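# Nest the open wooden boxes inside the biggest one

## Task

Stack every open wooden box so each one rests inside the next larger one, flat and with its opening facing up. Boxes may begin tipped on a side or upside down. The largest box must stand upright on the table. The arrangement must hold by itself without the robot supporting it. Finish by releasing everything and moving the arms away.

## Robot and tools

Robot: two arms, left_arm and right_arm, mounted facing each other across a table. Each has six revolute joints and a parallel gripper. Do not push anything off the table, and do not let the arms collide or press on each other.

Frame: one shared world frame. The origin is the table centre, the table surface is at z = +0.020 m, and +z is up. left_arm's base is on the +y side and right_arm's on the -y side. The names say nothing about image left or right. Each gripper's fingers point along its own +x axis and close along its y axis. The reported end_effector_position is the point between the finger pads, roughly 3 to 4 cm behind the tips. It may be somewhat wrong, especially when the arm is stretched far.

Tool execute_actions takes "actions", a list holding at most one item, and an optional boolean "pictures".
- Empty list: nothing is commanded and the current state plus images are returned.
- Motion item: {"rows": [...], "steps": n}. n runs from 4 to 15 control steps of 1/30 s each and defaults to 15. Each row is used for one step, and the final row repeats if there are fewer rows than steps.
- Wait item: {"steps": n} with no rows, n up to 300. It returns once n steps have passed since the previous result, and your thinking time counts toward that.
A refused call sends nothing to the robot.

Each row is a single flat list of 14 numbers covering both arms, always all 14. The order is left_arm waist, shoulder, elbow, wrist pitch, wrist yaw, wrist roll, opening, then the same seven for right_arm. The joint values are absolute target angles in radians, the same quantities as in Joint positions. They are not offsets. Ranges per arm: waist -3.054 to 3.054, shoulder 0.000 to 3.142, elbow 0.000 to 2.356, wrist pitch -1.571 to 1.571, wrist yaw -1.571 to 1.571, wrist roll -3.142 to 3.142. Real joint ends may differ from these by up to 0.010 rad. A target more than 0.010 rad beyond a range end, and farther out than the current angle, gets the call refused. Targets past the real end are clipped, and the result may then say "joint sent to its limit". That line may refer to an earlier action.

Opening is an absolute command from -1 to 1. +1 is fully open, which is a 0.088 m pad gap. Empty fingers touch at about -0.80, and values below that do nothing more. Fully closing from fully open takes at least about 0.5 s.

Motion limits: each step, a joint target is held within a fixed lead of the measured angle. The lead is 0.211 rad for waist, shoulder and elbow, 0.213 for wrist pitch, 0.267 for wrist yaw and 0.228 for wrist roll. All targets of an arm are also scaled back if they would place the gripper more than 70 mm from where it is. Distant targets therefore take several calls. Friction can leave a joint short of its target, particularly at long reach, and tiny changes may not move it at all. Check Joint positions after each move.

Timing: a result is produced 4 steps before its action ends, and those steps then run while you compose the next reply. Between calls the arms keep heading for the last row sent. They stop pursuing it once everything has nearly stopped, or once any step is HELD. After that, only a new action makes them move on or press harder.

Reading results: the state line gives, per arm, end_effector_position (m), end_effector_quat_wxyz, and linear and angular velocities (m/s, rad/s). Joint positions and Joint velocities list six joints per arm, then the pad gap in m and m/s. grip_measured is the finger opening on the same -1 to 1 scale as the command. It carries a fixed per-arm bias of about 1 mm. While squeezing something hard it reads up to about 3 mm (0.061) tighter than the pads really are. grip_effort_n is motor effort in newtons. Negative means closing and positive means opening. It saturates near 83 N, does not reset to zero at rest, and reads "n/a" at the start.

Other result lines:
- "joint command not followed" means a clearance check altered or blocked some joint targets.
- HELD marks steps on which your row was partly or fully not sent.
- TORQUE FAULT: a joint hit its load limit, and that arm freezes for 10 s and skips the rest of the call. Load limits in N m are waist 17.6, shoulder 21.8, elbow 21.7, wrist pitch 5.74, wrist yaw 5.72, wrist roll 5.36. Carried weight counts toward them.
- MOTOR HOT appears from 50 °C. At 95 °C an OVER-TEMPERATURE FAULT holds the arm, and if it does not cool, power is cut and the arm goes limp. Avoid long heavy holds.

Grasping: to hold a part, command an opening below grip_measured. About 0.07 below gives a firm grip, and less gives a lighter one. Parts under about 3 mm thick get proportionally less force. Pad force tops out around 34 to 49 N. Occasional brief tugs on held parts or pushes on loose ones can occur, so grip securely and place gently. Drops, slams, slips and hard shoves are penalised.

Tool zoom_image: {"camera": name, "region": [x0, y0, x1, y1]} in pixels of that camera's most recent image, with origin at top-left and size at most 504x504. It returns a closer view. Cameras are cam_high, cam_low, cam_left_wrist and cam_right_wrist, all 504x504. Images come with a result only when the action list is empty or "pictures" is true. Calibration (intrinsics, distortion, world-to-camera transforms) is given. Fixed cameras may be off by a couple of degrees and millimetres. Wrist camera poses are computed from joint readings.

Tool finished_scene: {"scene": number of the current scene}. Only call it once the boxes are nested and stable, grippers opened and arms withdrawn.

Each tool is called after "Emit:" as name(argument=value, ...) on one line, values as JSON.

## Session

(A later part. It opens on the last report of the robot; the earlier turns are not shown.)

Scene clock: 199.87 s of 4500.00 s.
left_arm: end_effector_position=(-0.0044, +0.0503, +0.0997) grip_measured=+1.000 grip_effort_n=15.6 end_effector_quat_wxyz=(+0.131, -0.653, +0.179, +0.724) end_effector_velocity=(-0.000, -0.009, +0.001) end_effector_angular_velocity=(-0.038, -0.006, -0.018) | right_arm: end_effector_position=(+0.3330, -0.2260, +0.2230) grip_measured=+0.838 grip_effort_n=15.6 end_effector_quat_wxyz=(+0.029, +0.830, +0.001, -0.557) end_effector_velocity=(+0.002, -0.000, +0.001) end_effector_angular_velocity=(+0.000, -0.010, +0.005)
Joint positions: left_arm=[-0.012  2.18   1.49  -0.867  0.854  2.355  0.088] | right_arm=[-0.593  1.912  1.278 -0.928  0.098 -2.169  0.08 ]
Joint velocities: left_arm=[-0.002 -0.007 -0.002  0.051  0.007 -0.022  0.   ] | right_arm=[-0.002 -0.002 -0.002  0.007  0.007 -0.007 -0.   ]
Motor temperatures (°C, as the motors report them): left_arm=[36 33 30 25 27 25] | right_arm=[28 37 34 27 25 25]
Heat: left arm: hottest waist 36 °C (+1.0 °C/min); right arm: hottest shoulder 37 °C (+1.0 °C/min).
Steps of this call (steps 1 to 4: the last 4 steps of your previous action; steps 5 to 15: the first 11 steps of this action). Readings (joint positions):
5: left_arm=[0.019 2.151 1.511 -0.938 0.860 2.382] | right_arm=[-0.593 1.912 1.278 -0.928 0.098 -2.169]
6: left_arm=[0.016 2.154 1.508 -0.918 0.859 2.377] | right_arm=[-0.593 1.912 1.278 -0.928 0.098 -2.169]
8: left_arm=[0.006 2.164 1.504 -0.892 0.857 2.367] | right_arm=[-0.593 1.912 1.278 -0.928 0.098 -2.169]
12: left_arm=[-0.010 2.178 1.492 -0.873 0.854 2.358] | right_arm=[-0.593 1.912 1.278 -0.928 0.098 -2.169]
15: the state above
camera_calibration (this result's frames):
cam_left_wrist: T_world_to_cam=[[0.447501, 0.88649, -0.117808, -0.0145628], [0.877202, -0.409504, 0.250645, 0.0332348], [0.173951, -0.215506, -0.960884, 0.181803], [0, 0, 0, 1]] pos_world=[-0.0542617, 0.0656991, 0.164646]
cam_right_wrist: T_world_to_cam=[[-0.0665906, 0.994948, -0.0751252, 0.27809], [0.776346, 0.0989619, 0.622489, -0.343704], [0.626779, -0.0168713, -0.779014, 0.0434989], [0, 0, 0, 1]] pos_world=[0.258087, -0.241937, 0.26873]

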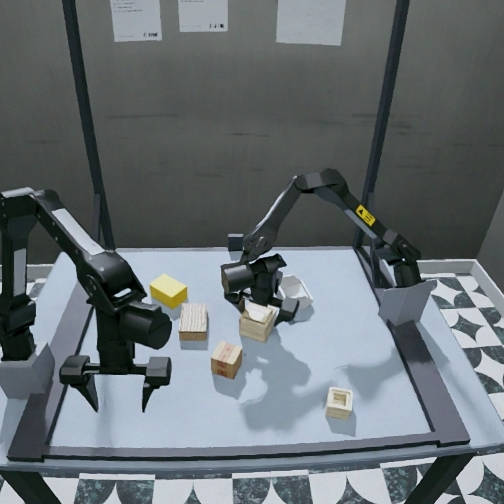

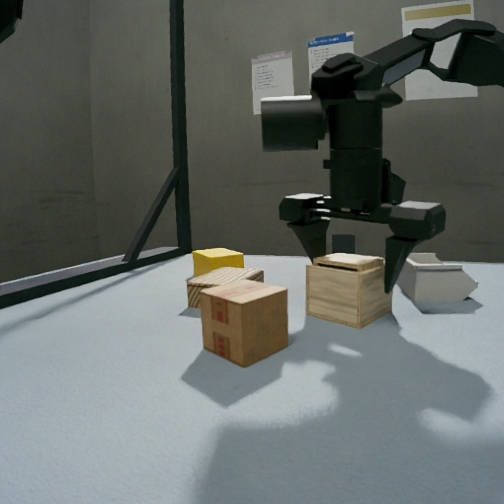

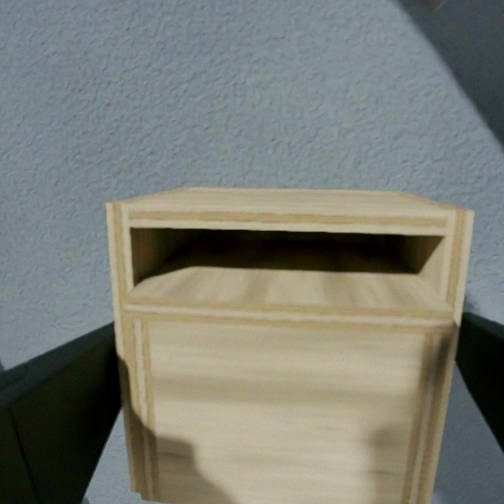

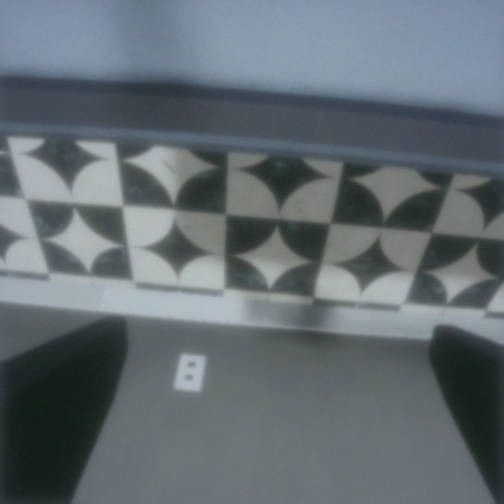

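Straddling now. Close.

Emit:
execute_actions(actions=[{"rows":[[-0.01,2.19,1.485,-0.86,0.85,2.35,0.3,-0.593,1.912,1.278,-0.928,0.098,-2.169,0.84]],"steps":15}])

Emit:
execute_actions(actions=[{"rows":[[0.05,2.1,1.57,-1.08,0.86,2.4,0.3,-0.593,1.912,1.278,-0.928,0.098,-2.169,0.84]],"steps":15}])

Emit:
execute_actions(actions=[{"rows":[[0.05,2.1,1.5,-0.9,0.1,2.4,0.3,-0.593,1.912,1.278,-0.928,0.098,-2.169,0.84]],"steps":15}], pictures=true)

Scene clock: 200.40 s of 4500.00 s.
left_arm: end_effector_position=(-0.0031, +0.0496, +0.1002) grip_measured=+0.737 grip_effort_n=-83.5 end_effector_quat_wxyz=(+0.129, -0.654, +0.180, +0.723) end_effector_velocity=(+0.001, +0.005, -0.001) end_effector_angular_velocity=(+0.025, -0.014, +0.020) | right_arm: end_effector_position=(+0.3330, -0.2260, +0.2230) grip_measured=+0.838 grip_effort_n=14.7 end_effector_quat_wxyz=(+0.029, +0.830, +0.001, -0.557) end_effector_velocity=(+0.000, -0.003, +0.000) end_effector_angular_velocity=(-0.012, -0.002, +0.001)
Joint positions: left_arm=[-0.009  2.18   1.49  -0.861  0.853  2.353  0.075] | right_arm=[-0.593  1.912  1.278 -0.928  0.098 -2.169  0.08 ]
Joint velocities: left_arm=[-0.002 -0.002 -0.002 -0.022 -0.022 -0.007 -0.   ] | right_arm=[-0.002 -0.002 -0.002 -0.007  0.007 -0.007 -0.   ]
Motor temperatures (°C, as the motors report them): left_arm=[36 33 30 25 27 25] | right_arm=[28 37 34 27 25 25]
Heat: left arm: hottest waist 36 °C (+1.0 °C/min); right arm: hottest shoulder 37 °C (+1.0 °C/min).
Steps of this call (steps 1 to 4: the last 4 steps of your previous action; step 5: the robot went on to your last target; steps 6 to 16: the first 11 steps of this action). Readings (joint positions):
6: left_arm=[-0.012 2.180 1.490 -0.863 0.854 2.353] | right_arm=[-0.593 1.912 1.278 -0.928 0.098 -2.169]
7: left_arm=[-0.012 2.180 1.490 -0.862 0.854 2.353] | right_arm=[-0.593 1.912 1.278 -0.928 0.098 -2.169]
9: left_arm=[-0.010 2.180 1.490 -0.861 0.853 2.353] | right_arm=[-0.593 1.912 1.278 -0.928 0.098 -2.169]
13: left_arm=[-0.009 2.180 1.490 -0.861 0.853 2.353] | right_arm=[-0.593 1.912 1.278 -0.928 0.098 -2.169]
16: the state above

Scene clock: 200.90 s of 4500.00 s.
left_arm: end_effector_position=(-0.0184, +0.0513, +0.1457) grip_measured=+0.737 grip_effort_n=-83.5 end_effector_quat_wxyz=(+0.116, -0.655, +0.165, +0.728) end_effector_velocity=(-0.013, +0.011, +0.010) end_effector_angular_velocity=(+0.061, +0.003, +0.041) | right_arm: end_effector_position=(+0.3330, -0.2260, +0.2230) grip_measured=+0.838 grip_effort_n=15.1 end_effector_quat_wxyz=(+0.029, +0.830, +0.001, -0.557) end_effector_velocity=(-0.001, -0.006, -0.000) end_effector_angular_velocity=(-0.018, +0.005, -0.016)
Joint positions: left_arm=[ 0.043  2.112  1.562 -1.065  0.856  2.394  0.075] | right_arm=[-0.593  1.912  1.278 -0.928  0.098 -2.169  0.08 ]
Joint velocities: left_arm=[-0.002 -0.027  0.022 -0.125 -0.022  0.007 -0.   ] | right_arm=[-0.002 -0.002 -0.002 -0.022  0.007  0.007 -0.   ]
Motor temperatures (°C, as the motors report them): left_arm=[36 33 30 25 27 25] | right_arm=[28 37 34 27 25 25]
Heat: left arm: hottest waist 36 °C (+1.0 °C/min); right arm: hottest shoulder 37 °C (+1.0 °C/min).
Steps of this call (steps 1 to 4: the last 4 steps of your previous action; steps 5 to 15: the first 11 steps of this action). Readings (joint positions):
5: left_arm=[-0.008 2.178 1.496 -0.878 0.853 2.356] | right_arm=[-0.593 1.912 1.278 -0.928 0.098 -2.169]
6: left_arm=[-0.004 2.176 1.509 -0.930 0.853 2.364] | right_arm=[-0.593 1.912 1.278 -0.928 0.098 -2.169]
8: left_arm=[0.012 2.161 1.522 -0.998 0.853 2.377] | right_arm=[-0.593 1.912 1.278 -0.928 0.098 -2.169]
12: left_arm=[0.039 2.124 1.553 -1.049 0.855 2.390] | right_arm=[-0.593 1.912 1.278 -0.928 0.098 -2.169]
15: the state above

Scene clock: 201.40 s of 4500.00 s.
left_arm: end_effector_position=(+0.0720, +0.0729, +0.1526) grip_measured=+0.737 grip_effort_n=-83.5 end_effector_quat_wxyz=(-0.226, +0.819, -0.087, -0.520) end_effector_velocity=(+0.181, +0.057, +0.098) end_effector_angular_velocity=(+0.395, -1.299, +0.071) | right_arm: end_effector_position=(+0.3330, -0.2260, +0.2230) grip_measured=+0.838 grip_effort_n=15.1 end_effector_quat_wxyz=(+0.029, +0.830, +0.001, -0.557) end_effector_velocity=(-0.003, -0.004, +0.001) end_effector_angular_velocity=(-0.027, +0.003, +0.017)
Joint positions: left_arm=[ 0.041  2.105  1.507 -0.911  0.269  2.397  0.075] | right_arm=[-0.593  1.912  1.278 -0.928  0.098 -2.169  0.08 ]
Joint velocities: left_arm=[ 0.022 -0.002 -0.007  0.081 -1.355 -0.007 -0.   ] | right_arm=[ 0.002 -0.007 -0.002 -0.022  0.007 -0.022 -0.   ]
Motor temperatures (°C, as the motors report them): left_arm=[36 33 30 25 27 25] | right_arm=[28 37 34 27 25 25]
Heat: left arm: hottest waist 36 °C (+1.0 °C/min); right arm: hottest shoulder 37 °C (+1.0 °C/min).
Steps of this call (steps 1 to 4: the last 4 steps of your previous action; steps 5 to 15: the first 11 steps of this action). Readings (joint positions):
5: left_arm=[0.043 2.112 1.558 -1.063 0.840 2.396] | right_arm=[-0.593 1.912 1.278 -0.928 0.098 -2.169]
6: left_arm=[0.040 2.107 1.547 -1.020 0.775 2.397] | right_arm=[-0.593 1.912 1.278 -0.928 0.098 -2.169]
8: left_arm=[0.040 2.105 1.533 -0.965 0.661 2.397] | right_arm=[-0.593 1.912 1.278 -0.928 0.098 -2.169]
12: left_arm=[0.040 2.105 1.509 -0.926 0.433 2.397] | right_arm=[-0.593 1.912 1.278 -0.928 0.098 -2.169]
15: the state above
camera_calibration (this result's frames):
cam_left_wrist: T_world_to_cam=[[0.415178, 0.870049, 0.265784, -0.117633], [0.612766, -0.483387, 0.625184, -0.0705073], [0.672417, -0.0966988, -0.733828, 0.145041], [0, 0, 0, 1]] pos_world=[-0.00548471, 0.0822899, 0.18178]
cam_right_wrist: T_world_to_cam=[[-0.0665906, 0.994948, -0.0751252, 0.27809], [0.776346, 0.0989619, 0.622489, -0.343704], [0.626779, -0.0168713, -0.779014, 0.0434989], [0, 0, 0, 1]] pos_world=[0.258087, -0.241937, 0.26873]

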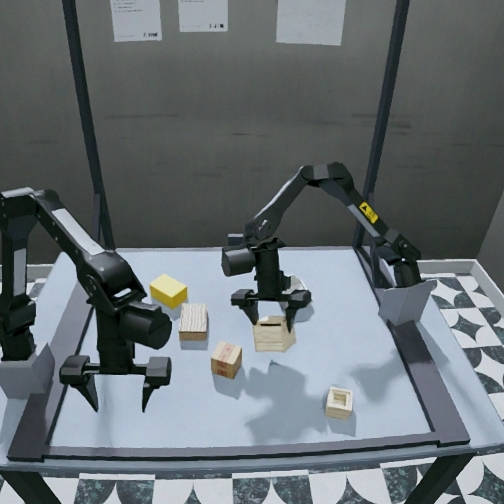

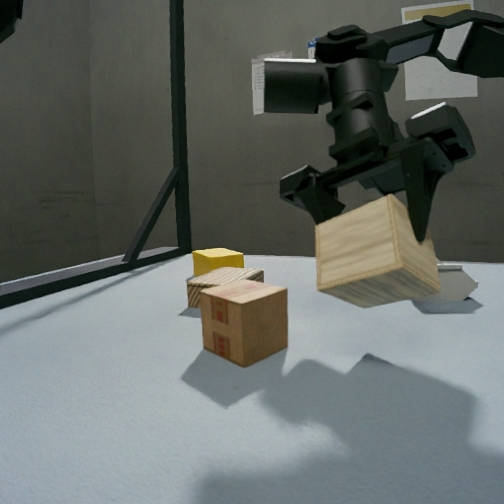

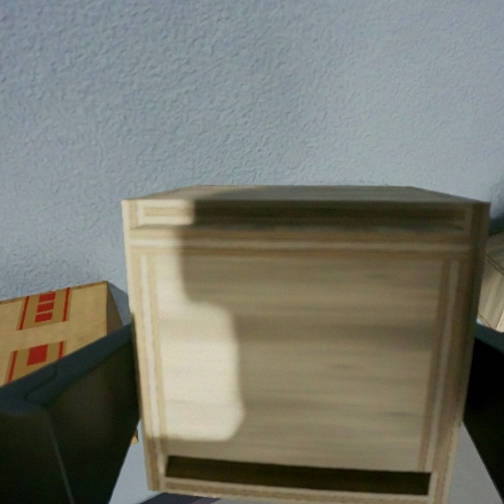

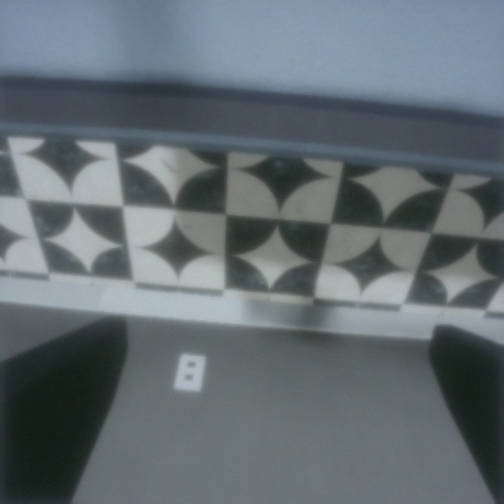

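Emit:
execute_actions(actions=[{"rows":[[-0.1,2.2,1.25,-0.5,-0.6,2.4,0.3,-0.593,1.912,1.278,-0.928,0.098,-2.169,0.84]],"steps":15}])

Emit:
execute_actions(actions=[{"rows":[[-0.28,2.23,1.1,-0.3,-1.2,2.4,0.3,-0.593,1.912,1.278,-0.928,0.098,-2.169,0.84]],"steps":15}])

Emit:
execute_actions(actions=[{"steps":10}], pictures=true)

Scene clock: 201.90 s of 4500.00 s.
left_arm: end_effector_position=(+0.1447, +0.1122, +0.1236) grip_measured=+0.737 grip_effort_n=-83.5 end_effector_quat_wxyz=(-0.363, +0.899, +0.007, -0.245) end_effector_velocity=(+0.116, +0.031, +0.170) end_effector_angular_velocity=(+0.297, -1.587, -0.083) | right_arm: end_effector_position=(+0.3330, -0.2260, +0.2230) grip_measured=+0.838 grip_effort_n=15.1 end_effector_quat_wxyz=(+0.029, +0.830, +0.001, -0.557) end_effector_velocity=(-0.003, -0.001, +0.001) end_effector_angular_velocity=(-0.002, +0.008, +0.010)
Joint positions: left_arm=[-0.101  2.191  1.269 -0.548 -0.391  2.397  0.075] | right_arm=[-0.593  1.912  1.278 -0.928  0.098 -2.169  0.08 ]
Joint velocities: left_arm=[-0.056  0.051 -0.154  0.3   -1.619 -0.022  0.   ] | right_arm=[ 0.002 -0.007 -0.002 -0.007 -0.007 -0.007 -0.   ]
Motor temperatures (°C, as the motors report them): left_arm=[36 33 30 25 27 25] | right_arm=[28 37 34 27 25 25]
Heat: left arm: hottest waist 36 °C (+1.0 °C/min); right arm: hottest shoulder 37 °C (+1.0 °C/min).
Steps of this call (steps 1 to 4: the last 4 steps of your previous action; steps 5 to 15: the first 11 steps of this action). Readings (joint positions):
5: left_arm=[0.041 2.108 1.491 -0.889 0.136 2.397] | right_arm=[-0.593 1.912 1.278 -0.928 0.098 -2.169]
6: left_arm=[0.029 2.109 1.462 -0.842 0.086 2.397] | right_arm=[-0.593 1.912 1.278 -0.928 0.098 -2.169]
8: left_arm=[-0.012 2.124 1.401 -0.766 -0.003 2.397] | right_arm=[-0.593 1.912 1.278 -0.928 0.098 -2.169]
12: left_arm=[-0.086 2.178 1.295 -0.609 -0.232 2.397] | right_arm=[-0.593 1.912 1.278 -0.928 0.098 -2.169]
15: the state above

Scene clock: 202.40 s of 4500.00 s.
left_arm: end_effector_position=(+0.1292, +0.1169, +0.1499) grip_measured=+0.737 grip_effort_n=-83.5 end_effector_quat_wxyz=(-0.440, +0.891, +0.064, +0.088) end_effector_velocity=(-0.009, -0.025, +0.151) end_effector_angular_velocity=(-0.127, -0.913, -0.124) | right_arm: end_effector_position=(+0.3330, -0.2260, +0.2230) grip_measured=+0.838 grip_effort_n=15.1 end_effector_quat_wxyz=(+0.029, +0.830, +0.001, -0.557) end_effector_velocity=(+0.002, -0.004, +0.001) end_effector_angular_velocity=(-0.024, -0.014, +0.012)
Joint positions: left_arm=[-0.286  2.228  1.109 -0.314 -1.086  2.398  0.075] | right_arm=[-0.593  1.912  1.278 -0.928  0.098 -2.169  0.08 ]
Joint velocities: left_arm=[ 0.076 -0.007 -0.002  0.154 -0.901 -0.007  0.   ] | right_arm=[-0.002 -0.002 -0.002 -0.007  0.022 -0.022 -0.   ]
Motor temperatures (°C, as the motors report them): left_arm=[36 33 30 25 27 25] | right_arm=[28 37 34 27 25 25]
Heat: left arm: hottest waist 36 °C (+1.0 °C/min); right arm: hottest shoulder 37 °C (+0.0 °C/min).
Steps of this call (steps 1 to 4: the last 4 steps of your previous action; steps 5 to 15: the first 11 steps of this action). Readings (joint positions):
5: left_arm=[-0.107 2.193 1.245 -0.489 -0.561 2.398] | right_arm=[-0.593 1.912 1.278 -0.928 0.098 -2.169]
6: left_arm=[-0.128 2.193 1.216 -0.434 -0.633 2.398] | right_arm=[-0.593 1.912 1.278 -0.928 0.098 -2.169]
8: left_arm=[-0.193 2.201 1.171 -0.382 -0.738 2.398] | right_arm=[-0.593 1.912 1.278 -0.928 0.098 -2.169]
12: left_arm=[-0.284 2.227 1.117 -0.332 -0.946 2.398] | right_arm=[-0.593 1.912 1.278 -0.928 0.098 -2.169]
15: the state above

Scene clock: 202.73 s of 4500.00 s.
left_arm: end_effector_position=(+0.1268, +0.1164, +0.1642) grip_measured=+0.737 grip_effort_n=-83.5 end_effector_quat_wxyz=(-0.436, +0.887, +0.081, +0.133) end_effector_velocity=(-0.006, -0.001, +0.005) end_effector_angular_velocity=(+0.009, -0.048, -0.011) | right_arm: end_effector_position=(+0.3330, -0.2260, +0.2230) grip_measured=+0.838 grip_effort_n=15.1 end_effector_quat_wxyz=(+0.029, +0.830, +0.001, -0.557) end_effector_velocity=(-0.004, -0.002, -0.000) end_effector_angular_velocity=(-0.005, +0.028, +0.004)
Joint positions: left_arm=[-0.282  2.228  1.104 -0.302 -1.182  2.398  0.075] | right_arm=[-0.593  1.912  1.278 -0.928  0.098 -2.169  0.08 ]
Joint velocities: left_arm=[-0.012 -0.002 -0.002 -0.007 -0.051 -0.007 -0.   ] | right_arm=[-0.002 -0.002  0.002 -0.022 -0.022 -0.007 -0.   ]
Motor temperatures (°C, as the motors report them): left_arm=[36 33 30 25 27 25] | right_arm=[28 37 34 27 25 25]
Heat: left arm: hottest waist 36 °C (+1.0 °C/min); right arm: hottest shoulder 37 °C (+0.0 °C/min).
Kept back: nothing.
Steps of this call (steps 1 to 4: the last 4 steps of your previous action; steps 5 to 10: the robot went on to your last target). Readings (joint positions):
1: left_arm=[-0.284 2.228 1.109 -0.309 -1.113 2.398] | right_arm=[-0.593 1.912 1.278 -0.928 0.098 -2.169]
2: left_arm=[-0.282 2.228 1.109 -0.307 -1.131 2.398] | right_arm=[-0.593 1.912 1.278 -0.928 0.098 -2.169]
4: left_arm=[-0.282 2.228 1.106 -0.306 -1.154 2.398] | right_arm=[-0.593 1.912 1.278 -0.928 0.098 -2.169]
8: left_arm=[-0.282 2.228 1.104 -0.303 -1.177 2.398] | right_arm=[-0.593 1.912 1.278 -0.928 0.098 -2.169]
10: the state above
camera_calibration (this result's frames):
cam_left_wrist: T_world_to_cam=[[-0.237044, 0.583138, 0.77702, -0.149123], [-0.464922, -0.770373, 0.436317, 0.110815], [0.853029, -0.257828, 0.453726, -0.0781748], [0, 0, 0, 1]] pos_world=[0.0828567, 0.152173, 0.102991]
cam_right_wrist: T_world_to_cam=[[-0.0665906, 0.994948, -0.0751252, 0.27809], [0.776346, 0.0989619, 0.622489, -0.343704], [0.626779, -0.0168713, -0.779014, 0.0434989], [0, 0, 0, 1]] pos_world=[0.258087, -0.241937, 0.26873]

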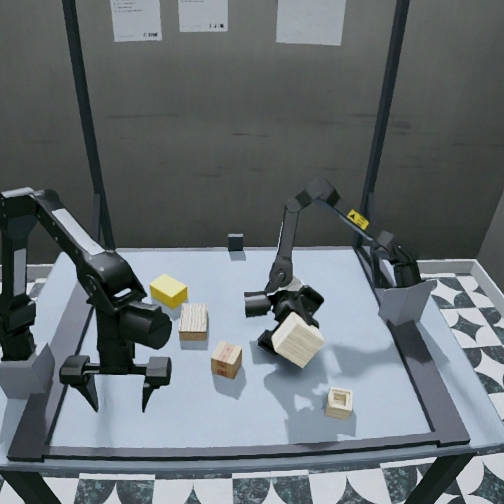

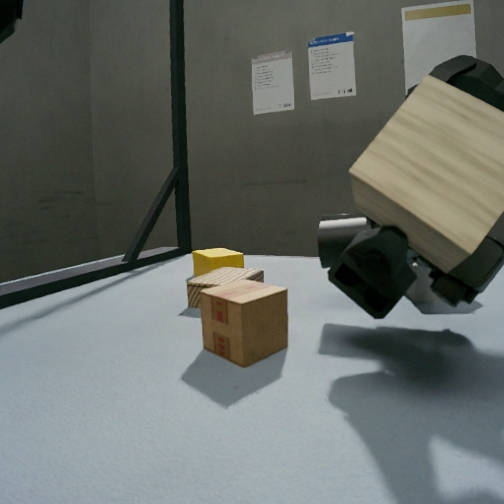

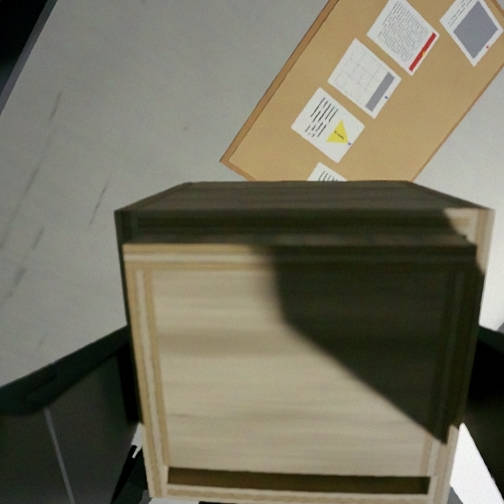

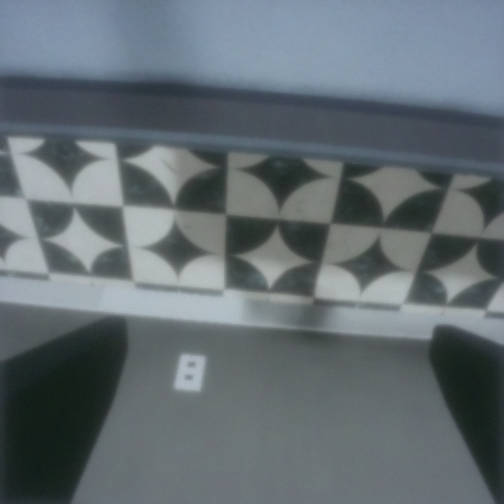

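Tilt 20° only; go further.

Emit:
execute_actions(actions=[{"rows":[[-0.3,2.2,1.07,-0.26,-1.57,2.4,0.3,-0.593,1.912,1.278,-0.928,0.098,-2.169,0.84]],"steps":15}])

Emit:
execute_actions(actions=[{"steps":10}], pictures=true)

Scene clock: 203.20 s of 4500.00 s.
left_arm: end_effector_position=(+0.0968, +0.1126, +0.2061) grip_measured=+0.736 grip_effort_n=-83.5 end_effector_quat_wxyz=(-0.415, +0.850, +0.129, +0.296) end_effector_velocity=(-0.024, +0.002, +0.021) end_effector_angular_velocity=(+0.015, -0.208, -0.028) | right_arm: end_effector_position=(+0.3330, -0.2260, +0.2230) grip_measured=+0.838 grip_effort_n=14.7 end_effector_quat_wxyz=(+0.029, +0.830, +0.001, -0.557) end_effector_velocity=(-0.003, -0.001, -0.001) end_effector_angular_velocity=(+0.005, +0.009, -0.019)
Joint positions: left_arm=[-0.303  2.216  1.076 -0.264 -1.536  2.398  0.075] | right_arm=[-0.593  1.912  1.278 -0.928  0.098 -2.169  0.08 ]
Joint velocities: left_arm=[-0.017 -0.007 -0.022 -0.007 -0.212 -0.022 -0.   ] | right_arm=[ 0.002 -0.002 -0.002 -0.007 -0.007  0.022 -0.   ]
Motor temperatures (°C, as the motors report them): left_arm=[36 33 29 25 27 25] | right_arm=[28 37 34 27 25 25]
Heat: left arm: hottest waist 36 °C (+1.0 °C/min); right arm: hottest shoulder 37 °C (+0.0 °C/min).
Steps of this call (steps 1 to 3: the robot went on to your last target; steps 4 to 14: the first 11 steps of this action). Readings (joint positions):
4: left_arm=[-0.284 2.228 1.100 -0.295 -1.208 2.398] | right_arm=[-0.593 1.912 1.278 -0.928 0.098 -2.169]
5: left_arm=[-0.289 2.228 1.094 -0.286 -1.273 2.398] | right_arm=[-0.593 1.912 1.278 -0.928 0.098 -2.169]
7: left_arm=[-0.295 2.226 1.083 -0.278 -1.384 2.398] | right_arm=[-0.593 1.912 1.278 -0.928 0.098 -2.169]
11: left_arm=[-0.301 2.219 1.077 -0.267 -1.503 2.398] | right_arm=[-0.593 1.912 1.278 -0.928 0.098 -2.169]
14: the state above

Scene clock: 203.53 s of 4500.00 s.
left_arm: end_effector_position=(+0.0947, +0.1128, +0.2087) grip_measured=+0.736 grip_effort_n=-83.5 end_effector_quat_wxyz=(-0.414, +0.847, +0.133, +0.307) end_effector_velocity=(-0.003, +0.002, +0.002) end_effector_angular_velocity=(+0.006, -0.021, -0.000) | right_arm: end_effector_position=(+0.3330, -0.2260, +0.2230) grip_measured=+0.838 grip_effort_n=15.1 end_effector_quat_wxyz=(+0.029, +0.830, +0.001, -0.557) end_effector_velocity=(+0.002, +0.001, +0.002) end_effector_angular_velocity=(+0.004, -0.012, +0.006)
Joint positions: left_arm=[-0.303  2.216  1.073 -0.262 -1.559  2.398  0.075] | right_arm=[-0.593  1.912  1.278 -0.928  0.098 -2.169  0.08 ]
Joint velocities: left_arm=[-0.002 -0.002 -0.007 -0.007 -0.022 -0.007 -0.   ] | right_arm=[-0.002 -0.002  0.002  0.007  0.007 -0.007 -0.   ]
Motor temperatures (°C, as the motors report them): left_arm=[36 33 29 25 27 25] | right_arm=[28 37 34 27 25 25]
Heat: left arm: hottest waist 36 °C (+1.0 °C/min); right arm: hottest shoulder 37 °C (+0.0 °C/min).
Kept back: nothing.
Steps of this call (steps 1 to 4: the last 4 steps of your previous action; steps 5 to 10: the robot went on to your last target). Readings (joint positions):
1: left_arm=[-0.303 2.216 1.075 -0.263 -1.542 2.398] | right_arm=[-0.593 1.912 1.278 -0.928 0.098 -2.169]
2: left_arm=[-0.303 2.216 1.075 -0.263 -1.546 2.398] | right_arm=[-0.593 1.912 1.278 -0.928 0.098 -2.169]
4: left_arm=[-0.303 2.216 1.074 -0.263 -1.552 2.398] | right_arm=[-0.593 1.912 1.278 -0.928 0.098 -2.169]
8: left_arm=[-0.303 2.216 1.073 -0.262 -1.558 2.398] | right_arm=[-0.593 1.912 1.278 -0.928 0.098 -2.169]
10: the state above
camera_calibration (this result's frames):
cam_left_wrist: T_world_to_cam=[[-0.470061, 0.596173, 0.650861, -0.142295], [-0.632577, -0.741811, 0.222626, 0.130914], [0.61554, -0.307072, 0.725822, -0.100623], [0, 0, 0, 1]] pos_world=[0.0778632, 0.151048, 0.136504]
cam_right_wrist: T_world_to_cam=[[-0.0665906, 0.994948, -0.0751252, 0.27809], [0.776346, 0.0989619, 0.622489, -0.343704], [0.626779, -0.0168713, -0.779014, 0.0434989], [0, 0, 0, 1]] pos_world=[0.258087, -0.241937, 0.26873]

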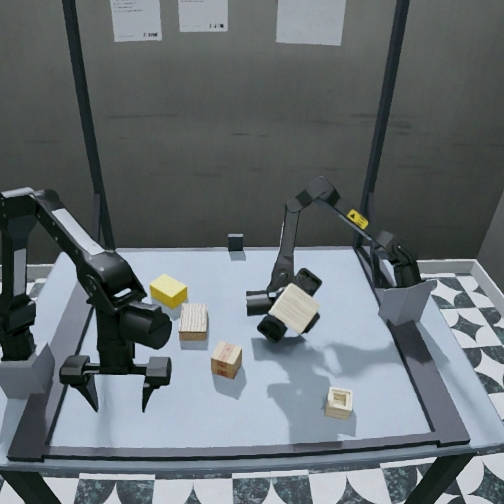

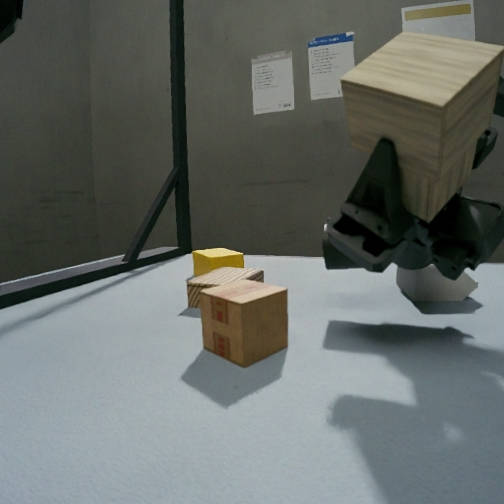

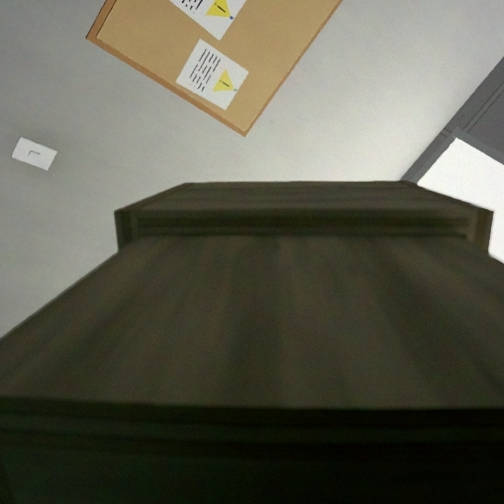

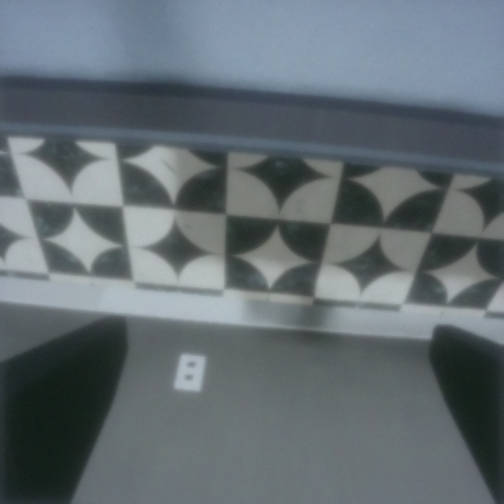

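Emit:
execute_actions(actions=[{"rows":[[-0.3,2.2,1.07,-0.26,-1.5,1.44,0.3,-0.593,1.912,1.278,-0.928,0.098,-2.169,0.84]],"steps":15}])

Emit:
execute_actions(actions=[{"rows":[[-0.3,2.24,1.09,-0.29,-1.2,1.4,0.3,-0.593,1.912,1.278,-0.928,0.098,-2.169,0.84]],"steps":15}], pictures=true)

Scene clock: 204.27 s of 4500.00 s.
left_arm: end_effector_position=(+0.0998, +0.1135, +0.2018) grip_measured=+0.737 grip_effort_n=-83.5 end_effector_quat_wxyz=(-0.187, +0.933, +0.048, +0.304) end_effector_velocity=(+0.000, +0.000, -0.002) end_effector_angular_velocity=(-1.156, +0.057, -0.834) | right_arm: end_effector_position=(+0.3330, -0.2260, +0.2230) grip_measured=+0.838 grip_effort_n=15.1 end_effector_quat_wxyz=(+0.029, +0.830, +0.001, -0.557) end_effector_velocity=(-0.002, +0.000, -0.001) end_effector_angular_velocity=(-0.011, +0.011, +0.022)
Joint positions: left_arm=[-0.303  2.215  1.073 -0.261 -1.502  1.884  0.075] | right_arm=[-0.593  1.912  1.278 -0.928  0.098 -2.169  0.08 ]
Joint velocities: left_arm=[-0.002 -0.007 -0.002 -0.007  0.022 -1.429  0.   ] | right_arm=[ 0.002  0.002  0.002 -0.007 -0.007 -0.022 -0.   ]
Motor temperatures (°C, as the motors report them): left_arm=[36 33 29 25 27 25] | right_arm=[28 37 34 27 25 25]
Heat: left arm: hottest waist 36 °C (+1.0 °C/min); right arm: hottest shoulder 37 °C (+0.0 °C/min).
Steps of this call (steps 1 to 11: the robot went on to your last target; steps 12 to 22: the first 11 steps of this action). Readings (joint positions):
12: left_arm=[-0.303 2.216 1.073 -0.262 -1.559 2.375] | right_arm=[-0.593 1.912 1.278 -0.928 0.098 -2.169]
13: left_arm=[-0.303 2.215 1.073 -0.262 -1.546 2.322] | right_arm=[-0.593 1.912 1.278 -0.928 0.098 -2.169]
15: left_arm=[-0.303 2.215 1.073 -0.261 -1.525 2.225] | right_arm=[-0.593 1.912 1.278 -0.928 0.098 -2.169]
19: left_arm=[-0.303 2.215 1.073 -0.261 -1.507 2.030] | right_arm=[-0.593 1.912 1.278 -0.928 0.098 -2.169]
22: the state above

Scene clock: 204.77 s of 4500.00 s.
left_arm: end_effector_position=(+0.1215, +0.1188, +0.1608) grip_measured=+0.737 grip_effort_n=-83.5 end_effector_quat_wxyz=(+0.023, +0.985, -0.001, +0.169) end_effector_velocity=(+0.003, -0.001, -0.015) end_effector_angular_velocity=(-0.125, +0.123, -0.028) | right_arm: end_effector_position=(+0.3330, -0.2260, +0.2230) grip_measured=+0.838 grip_effort_n=14.7 end_effector_quat_wxyz=(+0.029, +0.830, +0.001, -0.557) end_effector_velocity=(+0.001, -0.002, +0.002) end_effector_angular_velocity=(-0.002, -0.005, -0.011)
Joint positions: left_arm=[-0.305  2.231  1.083 -0.286 -1.215  1.419  0.075] | right_arm=[-0.593  1.912  1.278 -0.928  0.098 -2.169  0.08 ]
Joint velocities: left_arm=[-0.002 -0.007  0.017 -0.037  0.125 -0.139  0.   ] | right_arm=[-0.002 -0.002  0.002 -0.007  0.007  0.007 -0.   ]
Motor temperatures (°C, as the motors report them): left_arm=[36 33 29 25 27 25] | right_arm=[28 37 34 27 25 25]
Heat: left arm: hottest waist 36 °C (+1.0 °C/min); right arm: hottest shoulder 37 °C (+0.0 °C/min).
Steps of this call (steps 1 to 4: the last 4 steps of your previous action; steps 5 to 15: the first 11 steps of this action). Readings (joint positions):
5: left_arm=[-0.303 2.215 1.073 -0.264 -1.477 1.642] | right_arm=[-0.593 1.912 1.278 -0.928 0.098 -2.169]
6: left_arm=[-0.303 2.215 1.075 -0.268 -1.410 1.593] | right_arm=[-0.593 1.912 1.278 -0.928 0.098 -2.169]
8: left_arm=[-0.304 2.220 1.081 -0.275 -1.314 1.513] | right_arm=[-0.593 1.912 1.278 -0.928 0.098 -2.169]
12: left_arm=[-0.305 2.229 1.081 -0.284 -1.236 1.440] | right_arm=[-0.593 1.912 1.278 -0.928 0.098 -2.169]
15: the state above
camera_calibration (this result's frames):
cam_left_wrist: T_world_to_cam=[[0.0256109, 0.999651, -0.00640327, -0.104587], [-0.624818, 0.0210072, 0.780487, -0.0183199], [0.78035, -0.0159881, 0.625139, -0.119009], [0, 0, 0, 1]] pos_world=[0.0841004, 0.103033, 0.0880256]
cam_right_wrist: T_world_to_cam=[[-0.0665906, 0.994948, -0.0751252, 0.27809], [0.776346, 0.0989619, 0.622489, -0.343704], [0.626779, -0.0168713, -0.779014, 0.0434989], [0, 0, 0, 1]] pos_world=[0.258087, -0.241937, 0.26873]

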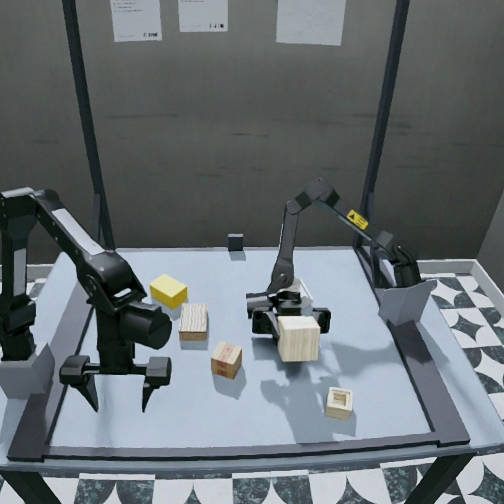

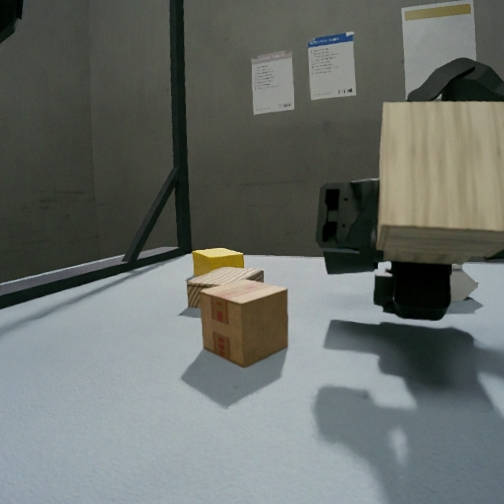

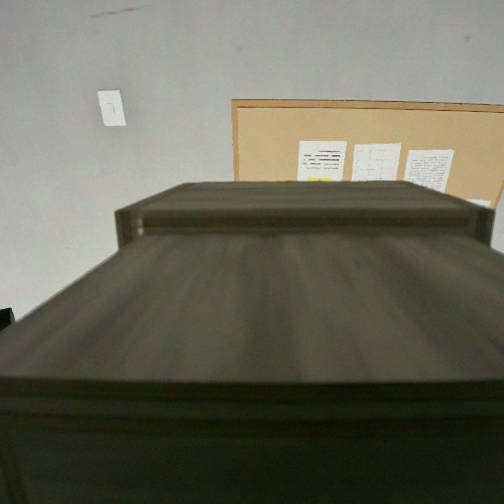

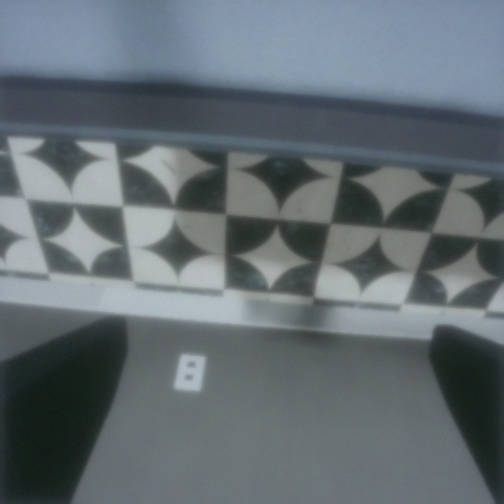

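Emit:
execute_actions(actions=[{"rows":[[-0.3,2.2,1.07,-0.26,-1.45,0.0,0.3,-0.593,1.912,1.278,-0.928,0.098,-2.169,0.84]],"steps":15}])

Emit:
execute_actions(actions=[{"rows":[[-0.3,2.2,1.07,-0.26,-1.45,-1.0,0.3,-0.593,1.912,1.278,-0.928,0.098,-2.169,0.84]],"steps":15}])

Emit:
execute_actions(actions=[{"rows":[[-0.3,2.2,1.07,-0.26,-1.45,-1.72,0.3,-0.593,1.912,1.278,-0.928,0.098,-2.169,0.84]],"steps":15}])

Emit:
execute_actions(actions=[{"rows":[[-0.3,2.2,1.07,-0.26,-1.45,-1.72,0.3,-0.593,1.912,1.278,-0.928,0.098,-2.169,0.84]],"steps":15}], pictures=true)

Scene clock: 205.47 s of 4500.00 s.
left_arm: end_effector_position=(+0.1055, +0.1137, +0.1916) grip_measured=+0.737 grip_effort_n=-83.5 end_effector_quat_wxyz=(+0.285, +0.919, -0.091, +0.255) end_effector_velocity=(-0.008, +0.003, +0.013) end_effector_angular_velocity=(-1.222, -0.079, -0.758) | right_arm: end_effector_position=(+0.3330, -0.2260, +0.2230) grip_measured=+0.838 grip_effort_n=14.7 end_effector_quat_wxyz=(+0.029, +0.830, +0.001, -0.557) end_effector_velocity=(-0.000, +0.003, -0.003) end_effector_angular_velocity=(+0.013, +0.013, +0.025)
Joint positions: left_arm=[-0.306  2.217  1.075 -0.263 -1.426  0.887  0.075] | right_arm=[-0.593  1.912  1.278 -0.928  0.098 -2.169  0.08 ]
Joint velocities: left_arm=[-0.002 -0.002 -0.017  0.007 -0.11  -1.443 -0.   ] | right_arm=[-0.002  0.002 -0.007  0.022 -0.022 -0.022 -0.   ]
Motor temperatures (°C, as the motors report them): left_arm=[36 33 29 25 27 25] | right_arm=[28 37 34 27 25 25]
Heat: left arm: hottest waist 36 °C (+1.0 °C/min); right arm: hottest shoulder 37 °C (+0.0 °C/min).
Steps of this call (steps 1 to 4: the last 4 steps of your previous action; steps 5 to 10: the robot went on to your last target; steps 11 to 21: the first 11 steps of this action). Readings (joint positions):
11: left_arm=[-0.306 2.231 1.084 -0.287 -1.214 1.379] | right_arm=[-0.593 1.912 1.278 -0.928 0.098 -2.169]
12: left_arm=[-0.307 2.231 1.082 -0.282 -1.271 1.325] | right_arm=[-0.593 1.912 1.278 -0.928 0.098 -2.169]
14: left_arm=[-0.306 2.228 1.077 -0.274 -1.347 1.228] | right_arm=[-0.593 1.912 1.278 -0.928 0.098 -2.169]
18: left_arm=[-0.306 2.219 1.076 -0.265 -1.410 1.033] | right_arm=[-0.593 1.912 1.278 -0.928 0.098 -2.169]
21: the state above

Scene clock: 205.97 s of 4500.00 s.
left_arm: end_effector_position=(+0.1045, +0.1140, +0.1932) grip_measured=+0.737 grip_effort_n=-83.5 end_effector_quat_wxyz=(+0.592, +0.756, -0.180, +0.211) end_effector_velocity=(-0.004, -0.001, +0.004) end_effector_angular_velocity=(-1.197, +0.010, -0.757) | right_arm: end_effector_position=(+0.3330, -0.2260, +0.2230) grip_measured=+0.838 grip_effort_n=15.1 end_effector_quat_wxyz=(+0.029, +0.830, +0.001, -0.557) end_effector_velocity=(-0.001, -0.002, -0.002) end_effector_angular_velocity=(-0.008, +0.013, +0.003)
Joint positions: left_arm=[-0.306  2.217  1.073 -0.262 -1.44   0.159  0.075] | right_arm=[-0.593  1.912  1.278 -0.928  0.098 -2.169  0.08 ]
Joint velocities: left_arm=[-0.002 -0.007  0.002 -0.022 -0.022 -1.429 -0.   ] | right_arm=[-0.002  0.002 -0.002 -0.007 -0.007 -0.007 -0.   ]
Motor temperatures (°C, as the motors report them): left_arm=[36 33 29 25 27 25] | right_arm=[28 37 34 27 25 25]
Heat: left arm: hottest waist 36 °C (+1.0 °C/min); right arm: hottest shoulder 37 °C (+0.0 °C/min).
Steps of this call (steps 1 to 4: the last 4 steps of your previous action; steps 5 to 15: the first 11 steps of this action). Readings (joint positions):
5: left_arm=[-0.306 2.217 1.073 -0.262 -1.436 0.644] | right_arm=[-0.593 1.912 1.278 -0.928 0.098 -2.169]
6: left_arm=[-0.306 2.217 1.073 -0.262 -1.438 0.596] | right_arm=[-0.593 1.912 1.278 -0.928 0.098 -2.169]
8: left_arm=[-0.306 2.217 1.073 -0.262 -1.439 0.498] | right_arm=[-0.593 1.912 1.278 -0.928 0.098 -2.169]
12: left_arm=[-0.306 2.217 1.073 -0.262 -1.440 0.304] | right_arm=[-0.593 1.912 1.278 -0.928 0.098 -2.169]
15: the state above

Scene clock: 206.47 s of 4500.00 s.
left_arm: end_effector_position=(+0.1045, +0.1139, +0.1932) grip_measured=+0.737 grip_effort_n=-83.5 end_effector_quat_wxyz=(+0.823, +0.495, -0.244, +0.133) end_effector_velocity=(-0.002, +0.001, +0.001) end_effector_angular_velocity=(-1.213, +0.025, -0.768) | right_arm: end_effector_position=(+0.3330, -0.2260, +0.2230) grip_measured=+0.838 grip_effort_n=15.1 end_effector_quat_wxyz=(+0.029, +0.830, +0.001, -0.557) end_effector_velocity=(-0.003, -0.004, -0.001) end_effector_angular_velocity=(-0.013, +0.031, +0.012)
Joint positions: left_arm=[-0.306  2.217  1.073 -0.261 -1.441 -0.571  0.075] | right_arm=[-0.593  1.912  1.278 -0.928  0.098 -2.169  0.08 ]
Joint velocities: left_arm=[-0.002 -0.002 -0.002 -0.007 -0.007 -1.443  0.   ] | right_arm=[-0.007 -0.002 -0.002 -0.022 -0.022 -0.022 -0.   ]
Motor temperatures (°C, as the motors report them): left_arm=[36 33 29 25 27 25] | right_arm=[28 37 34 27 25 25]
Heat: left arm: hottest waist 36 °C (+1.0 °C/min); right arm: hottest shoulder 37 °C (+0.0 °C/min).
Steps of this call (steps 1 to 4: the last 4 steps of your previous action; steps 5 to 15: the first 11 steps of this action). Readings (joint positions):
5: left_arm=[-0.306 2.217 1.073 -0.262 -1.441 -0.085] | right_arm=[-0.593 1.912 1.278 -0.928 0.098 -2.169]
6: left_arm=[-0.306 2.217 1.073 -0.262 -1.441 -0.133] | right_arm=[-0.593 1.912 1.278 -0.928 0.098 -2.169]
8: left_arm=[-0.306 2.217 1.073 -0.261 -1.441 -0.230] | right_arm=[-0.593 1.912 1.278 -0.928 0.098 -2.169]
12: left_arm=[-0.306 2.217 1.073 -0.261 -1.441 -0.425] | right_arm=[-0.593 1.912 1.278 -0.928 0.098 -2.169]
15: the state above

Scene clock: 206.97 s of 4500.00 s.
left_arm: end_effector_position=(+0.1044, +0.1139, +0.1933) grip_measured=+0.737 grip_effort_n=-83.5 end_effector_quat_wxyz=(+0.946, +0.168, -0.276, +0.037) end_effector_velocity=(-0.003, -0.000, -0.000) end_effector_angular_velocity=(-1.210, +0.027, -0.772) | right_arm: end_effector_position=(+0.3330, -0.2260, +0.2230) grip_measured=+0.838 grip_effort_n=14.7 end_effector_quat_wxyz=(+0.029, +0.830, +0.001, -0.557) end_effector_velocity=(-0.002, -0.003, -0.002) end_effector_angular_velocity=(-0.008, +0.013, +0.003)
Joint positions: left_arm=[-0.306  2.217  1.073 -0.261 -1.441 -1.301  0.075] | right_arm=[-0.593  1.912  1.278 -0.928  0.098 -2.169  0.08 ]
Joint velocities: left_arm=[-0.007 -0.002 -0.002 -0.007 -0.007 -1.443 -0.   ] | right_arm=[-0.002 -0.002 -0.007 -0.007 -0.007 -0.007 -0.   ]
Motor temperatures (°C, as the motors report them): left_arm=[36 33 29 25 27 25] | right_arm=[28 37 34 27 25 25]
Heat: left arm: hottest waist 36 °C (+1.0 °C/min); right arm: hottest shoulder 37 °C (+0.0 °C/min).
Steps of this call (steps 1 to 4: the last 4 steps of your previous action; steps 5 to 15: the first 11 steps of this action). Readings (joint positions):
5: left_arm=[-0.306 2.217 1.073 -0.261 -1.441 -0.814] | right_arm=[-0.593 1.912 1.278 -0.928 0.098 -2.169]
6: left_arm=[-0.306 2.217 1.073 -0.261 -1.441 -0.863] | right_arm=[-0.593 1.912 1.278 -0.928 0.098 -2.169]
8: left_arm=[-0.306 2.217 1.073 -0.261 -1.441 -0.961] | right_arm=[-0.593 1.912 1.278 -0.928 0.098 -2.169]
12: left_arm=[-0.306 2.217 1.073 -0.261 -1.441 -1.156] | right_arm=[-0.593 1.912 1.278 -0.928 0.098 -2.169]
15: the state above
camera_calibration (this result's frames):
cam_left_wrist: T_world_to_cam=[[0.202392, -0.930124, -0.306442, 0.160316], [0.198259, 0.345354, -0.917291, 0.151037], [0.959026, 0.124897, 0.254303, -0.0891091], [0, 0, 0, 1]] pos_world=[0.0230667, 0.108082, 0.210333]
cam_right_wrist: T_world_to_cam=[[-0.0665906, 0.994948, -0.0751252, 0.27809], [0.776346, 0.0989619, 0.622489, -0.343704], [0.626779, -0.0168713, -0.779014, 0.0434989], [0, 0, 0, 1]] pos_world=[0.258087, -0.241937, 0.26873]

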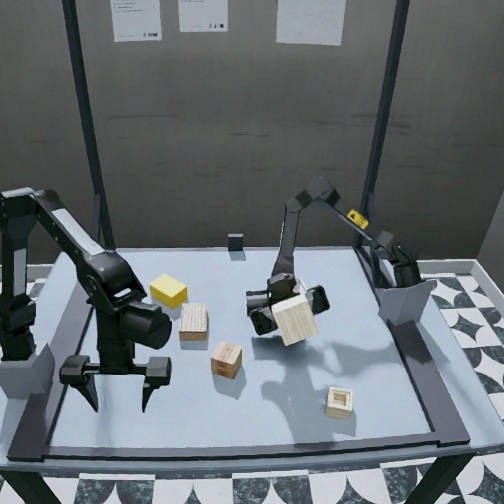

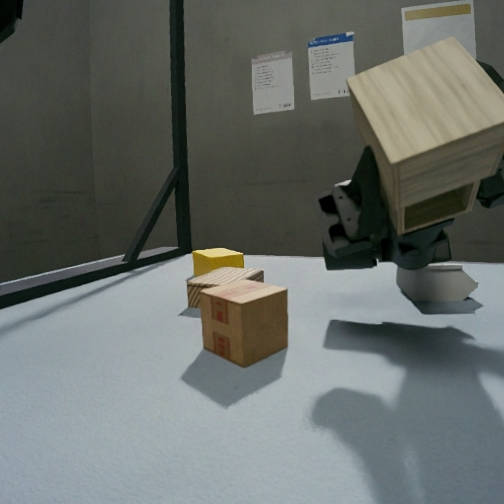

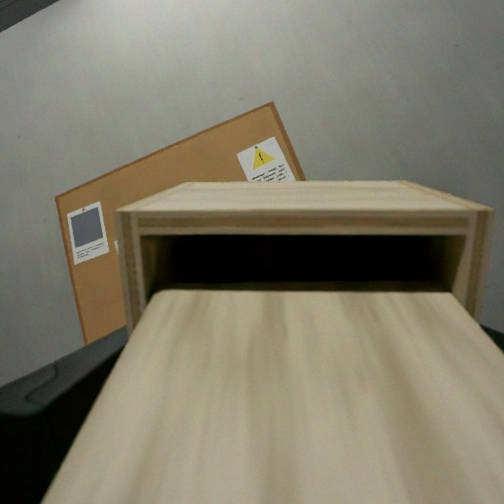

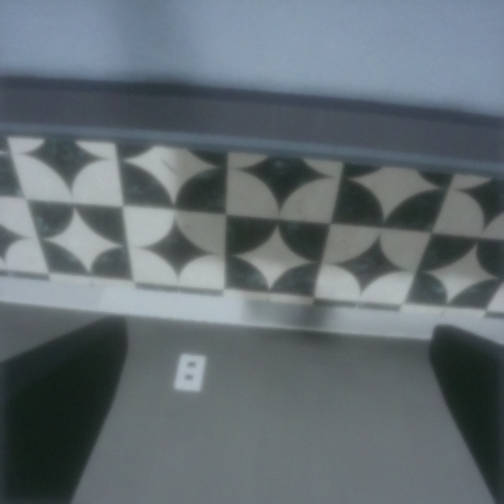

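Emit:
execute_actions(actions=[{"rows":[[-0.27,2.27,1.13,-0.36,-1.0,-1.72,0.3,-0.593,1.912,1.278,-0.928,0.098,-2.169,0.84]],"steps":15}])

Emit:
execute_actions(actions=[{"steps":10}], pictures=true)

Scene clock: 207.47 s of 4500.00 s.
left_arm: end_effector_position=(+0.1378, +0.1276, +0.1371) grip_measured=+0.737 grip_effort_n=-83.5 end_effector_quat_wxyz=(+0.996, +0.001, -0.083, +0.039) end_effector_velocity=(+0.004, -0.003, -0.040) end_effector_angular_velocity=(-0.131, +0.246, +0.008) | right_arm: end_effector_position=(+0.3330, -0.2260, +0.2230) grip_measured=+0.838 grip_effort_n=15.1 end_effector_quat_wxyz=(+0.029, +0.830, +0.001, -0.557) end_effector_velocity=(-0.001, -0.002, -0.002) end_effector_angular_velocity=(-0.017, +0.000, +0.005)
Joint positions: left_arm=[-0.279  2.262  1.118 -0.353 -1.032 -1.706  0.075] | right_arm=[-0.593  1.912  1.278 -0.928  0.098 -2.169  0.08 ]
Joint velocities: left_arm=[-0.007  0.012  0.037 -0.022  0.256 -0.11  -0.   ] | right_arm=[ 0.002  0.002 -0.002 -0.007  0.007 -0.007 -0.   ]
Motor temperatures (°C, as the motors report them): left_arm=[36 33 29 25 27 25] | right_arm=[28 37 34 27 25 25]
Heat: left arm: hottest waist 36 °C (+1.0 °C/min); right arm: hottest shoulder 37 °C (+0.0 °C/min).
Steps of this call (steps 1 to 4: the last 4 steps of your previous action; steps 5 to 15: the first 11 steps of this action). Readings (joint positions):
5: left_arm=[-0.305 2.218 1.077 -0.272 -1.422 -1.545] | right_arm=[-0.593 1.912 1.278 -0.928 0.098 -2.169]
6: left_arm=[-0.302 2.221 1.087 -0.293 -1.357 -1.586] | right_arm=[-0.593 1.912 1.278 -0.928 0.098 -2.169]
8: left_arm=[-0.292 2.234 1.107 -0.317 -1.238 -1.641] | right_arm=[-0.593 1.912 1.278 -0.928 0.098 -2.169]
12: left_arm=[-0.280 2.256 1.116 -0.346 -1.076 -1.691] | right_arm=[-0.593 1.912 1.278 -0.928 0.098 -2.169]
15: the state above

Scene clock: 207.80 s of 4500.00 s.
left_arm: end_effector_position=(+0.1381, +0.1266, +0.1330) grip_measured=+0.737 grip_effort_n=-83.5 end_effector_quat_wxyz=(+0.997, -0.006, -0.067, +0.041) end_effector_velocity=(-0.001, +0.004, -0.003) end_effector_angular_velocity=(-0.006, +0.020, +0.012) | right_arm: end_effector_position=(+0.3330, -0.2260, +0.2230) grip_measured=+0.838 grip_effort_n=15.6 end_effector_quat_wxyz=(+0.029, +0.830, +0.001, -0.557) end_effector_velocity=(-0.006, -0.001, -0.001) end_effector_angular_velocity=(-0.007, +0.028, +0.009)
Joint positions: left_arm=[-0.279  2.262  1.125 -0.358 -1.    -1.716  0.075] | right_arm=[-0.593  1.912  1.278 -0.928  0.098 -2.169  0.08 ]
Joint velocities: left_arm=[-0.002 -0.002 -0.002 -0.022  0.022 -0.022 -0.   ] | right_arm=[ 0.002 -0.002  0.002 -0.022 -0.022 -0.007  0.   ]
Motor temperatures (°C, as the motors report them): left_arm=[36 33 29 25 27 25] | right_arm=[28 37 34 27 25 25]
Heat: left arm: hottest waist 36 °C (+1.0 °C/min); right arm: hottest shoulder 37 °C (+0.0 °C/min).
Kept back: nothing.
Steps of this call (steps 1 to 4: the last 4 steps of your previous action; steps 5 to 10: the robot went on to your last target). Readings (joint positions):
1: left_arm=[-0.279 2.262 1.120 -0.354 -1.024 -1.709] | right_arm=[-0.593 1.912 1.278 -0.928 0.098 -2.169]
2: left_arm=[-0.279 2.262 1.121 -0.354 -1.018 -1.710] | right_arm=[-0.593 1.912 1.278 -0.928 0.098 -2.169]
4: left_arm=[-0.279 2.262 1.124 -0.355 -1.010 -1.713] | right_arm=[-0.593 1.912 1.278 -0.928 0.098 -2.169]
8: left_arm=[-0.279 2.262 1.125 -0.358 -1.001 -1.716] | right_arm=[-0.593 1.912 1.278 -0.928 0.098 -2.169]
10: the state above
camera_calibration (this result's frames):
cam_left_wrist: T_world_to_cam=[[0.112891, -0.993555, -0.0101727, 0.127836], [-0.200618, -0.0127652, -0.979586, 0.193368], [0.973143, 0.112627, -0.200766, -0.0475545], [0, 0, 0, 1]] pos_world=[0.0706389, 0.134836, 0.181174]
cam_right_wrist: T_world_to_cam=[[-0.0665906, 0.994948, -0.0751252, 0.27809], [0.776346, 0.0989619, 0.622489, -0.343704], [0.626779, -0.0168713, -0.779014, 0.0434989], [0, 0, 0, 1]] pos_world=[0.258087, -0.241937, 0.26873]

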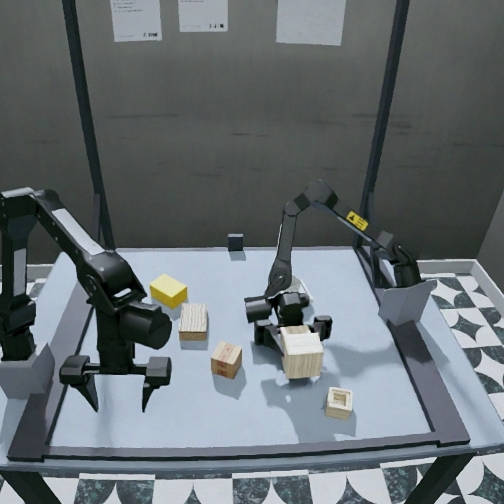

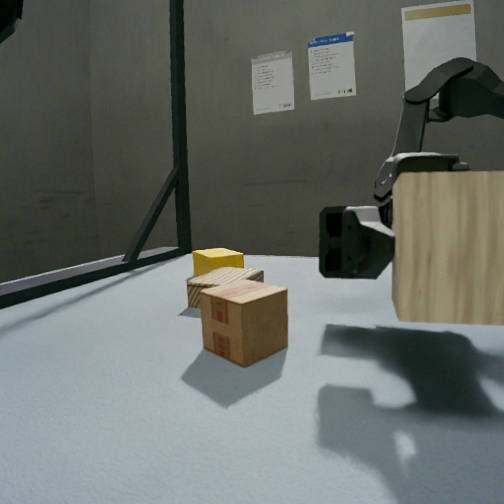

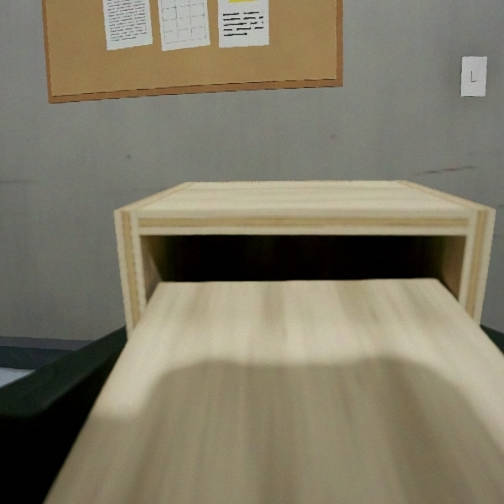

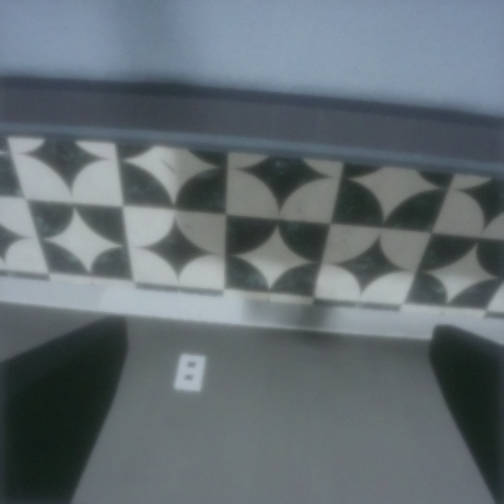

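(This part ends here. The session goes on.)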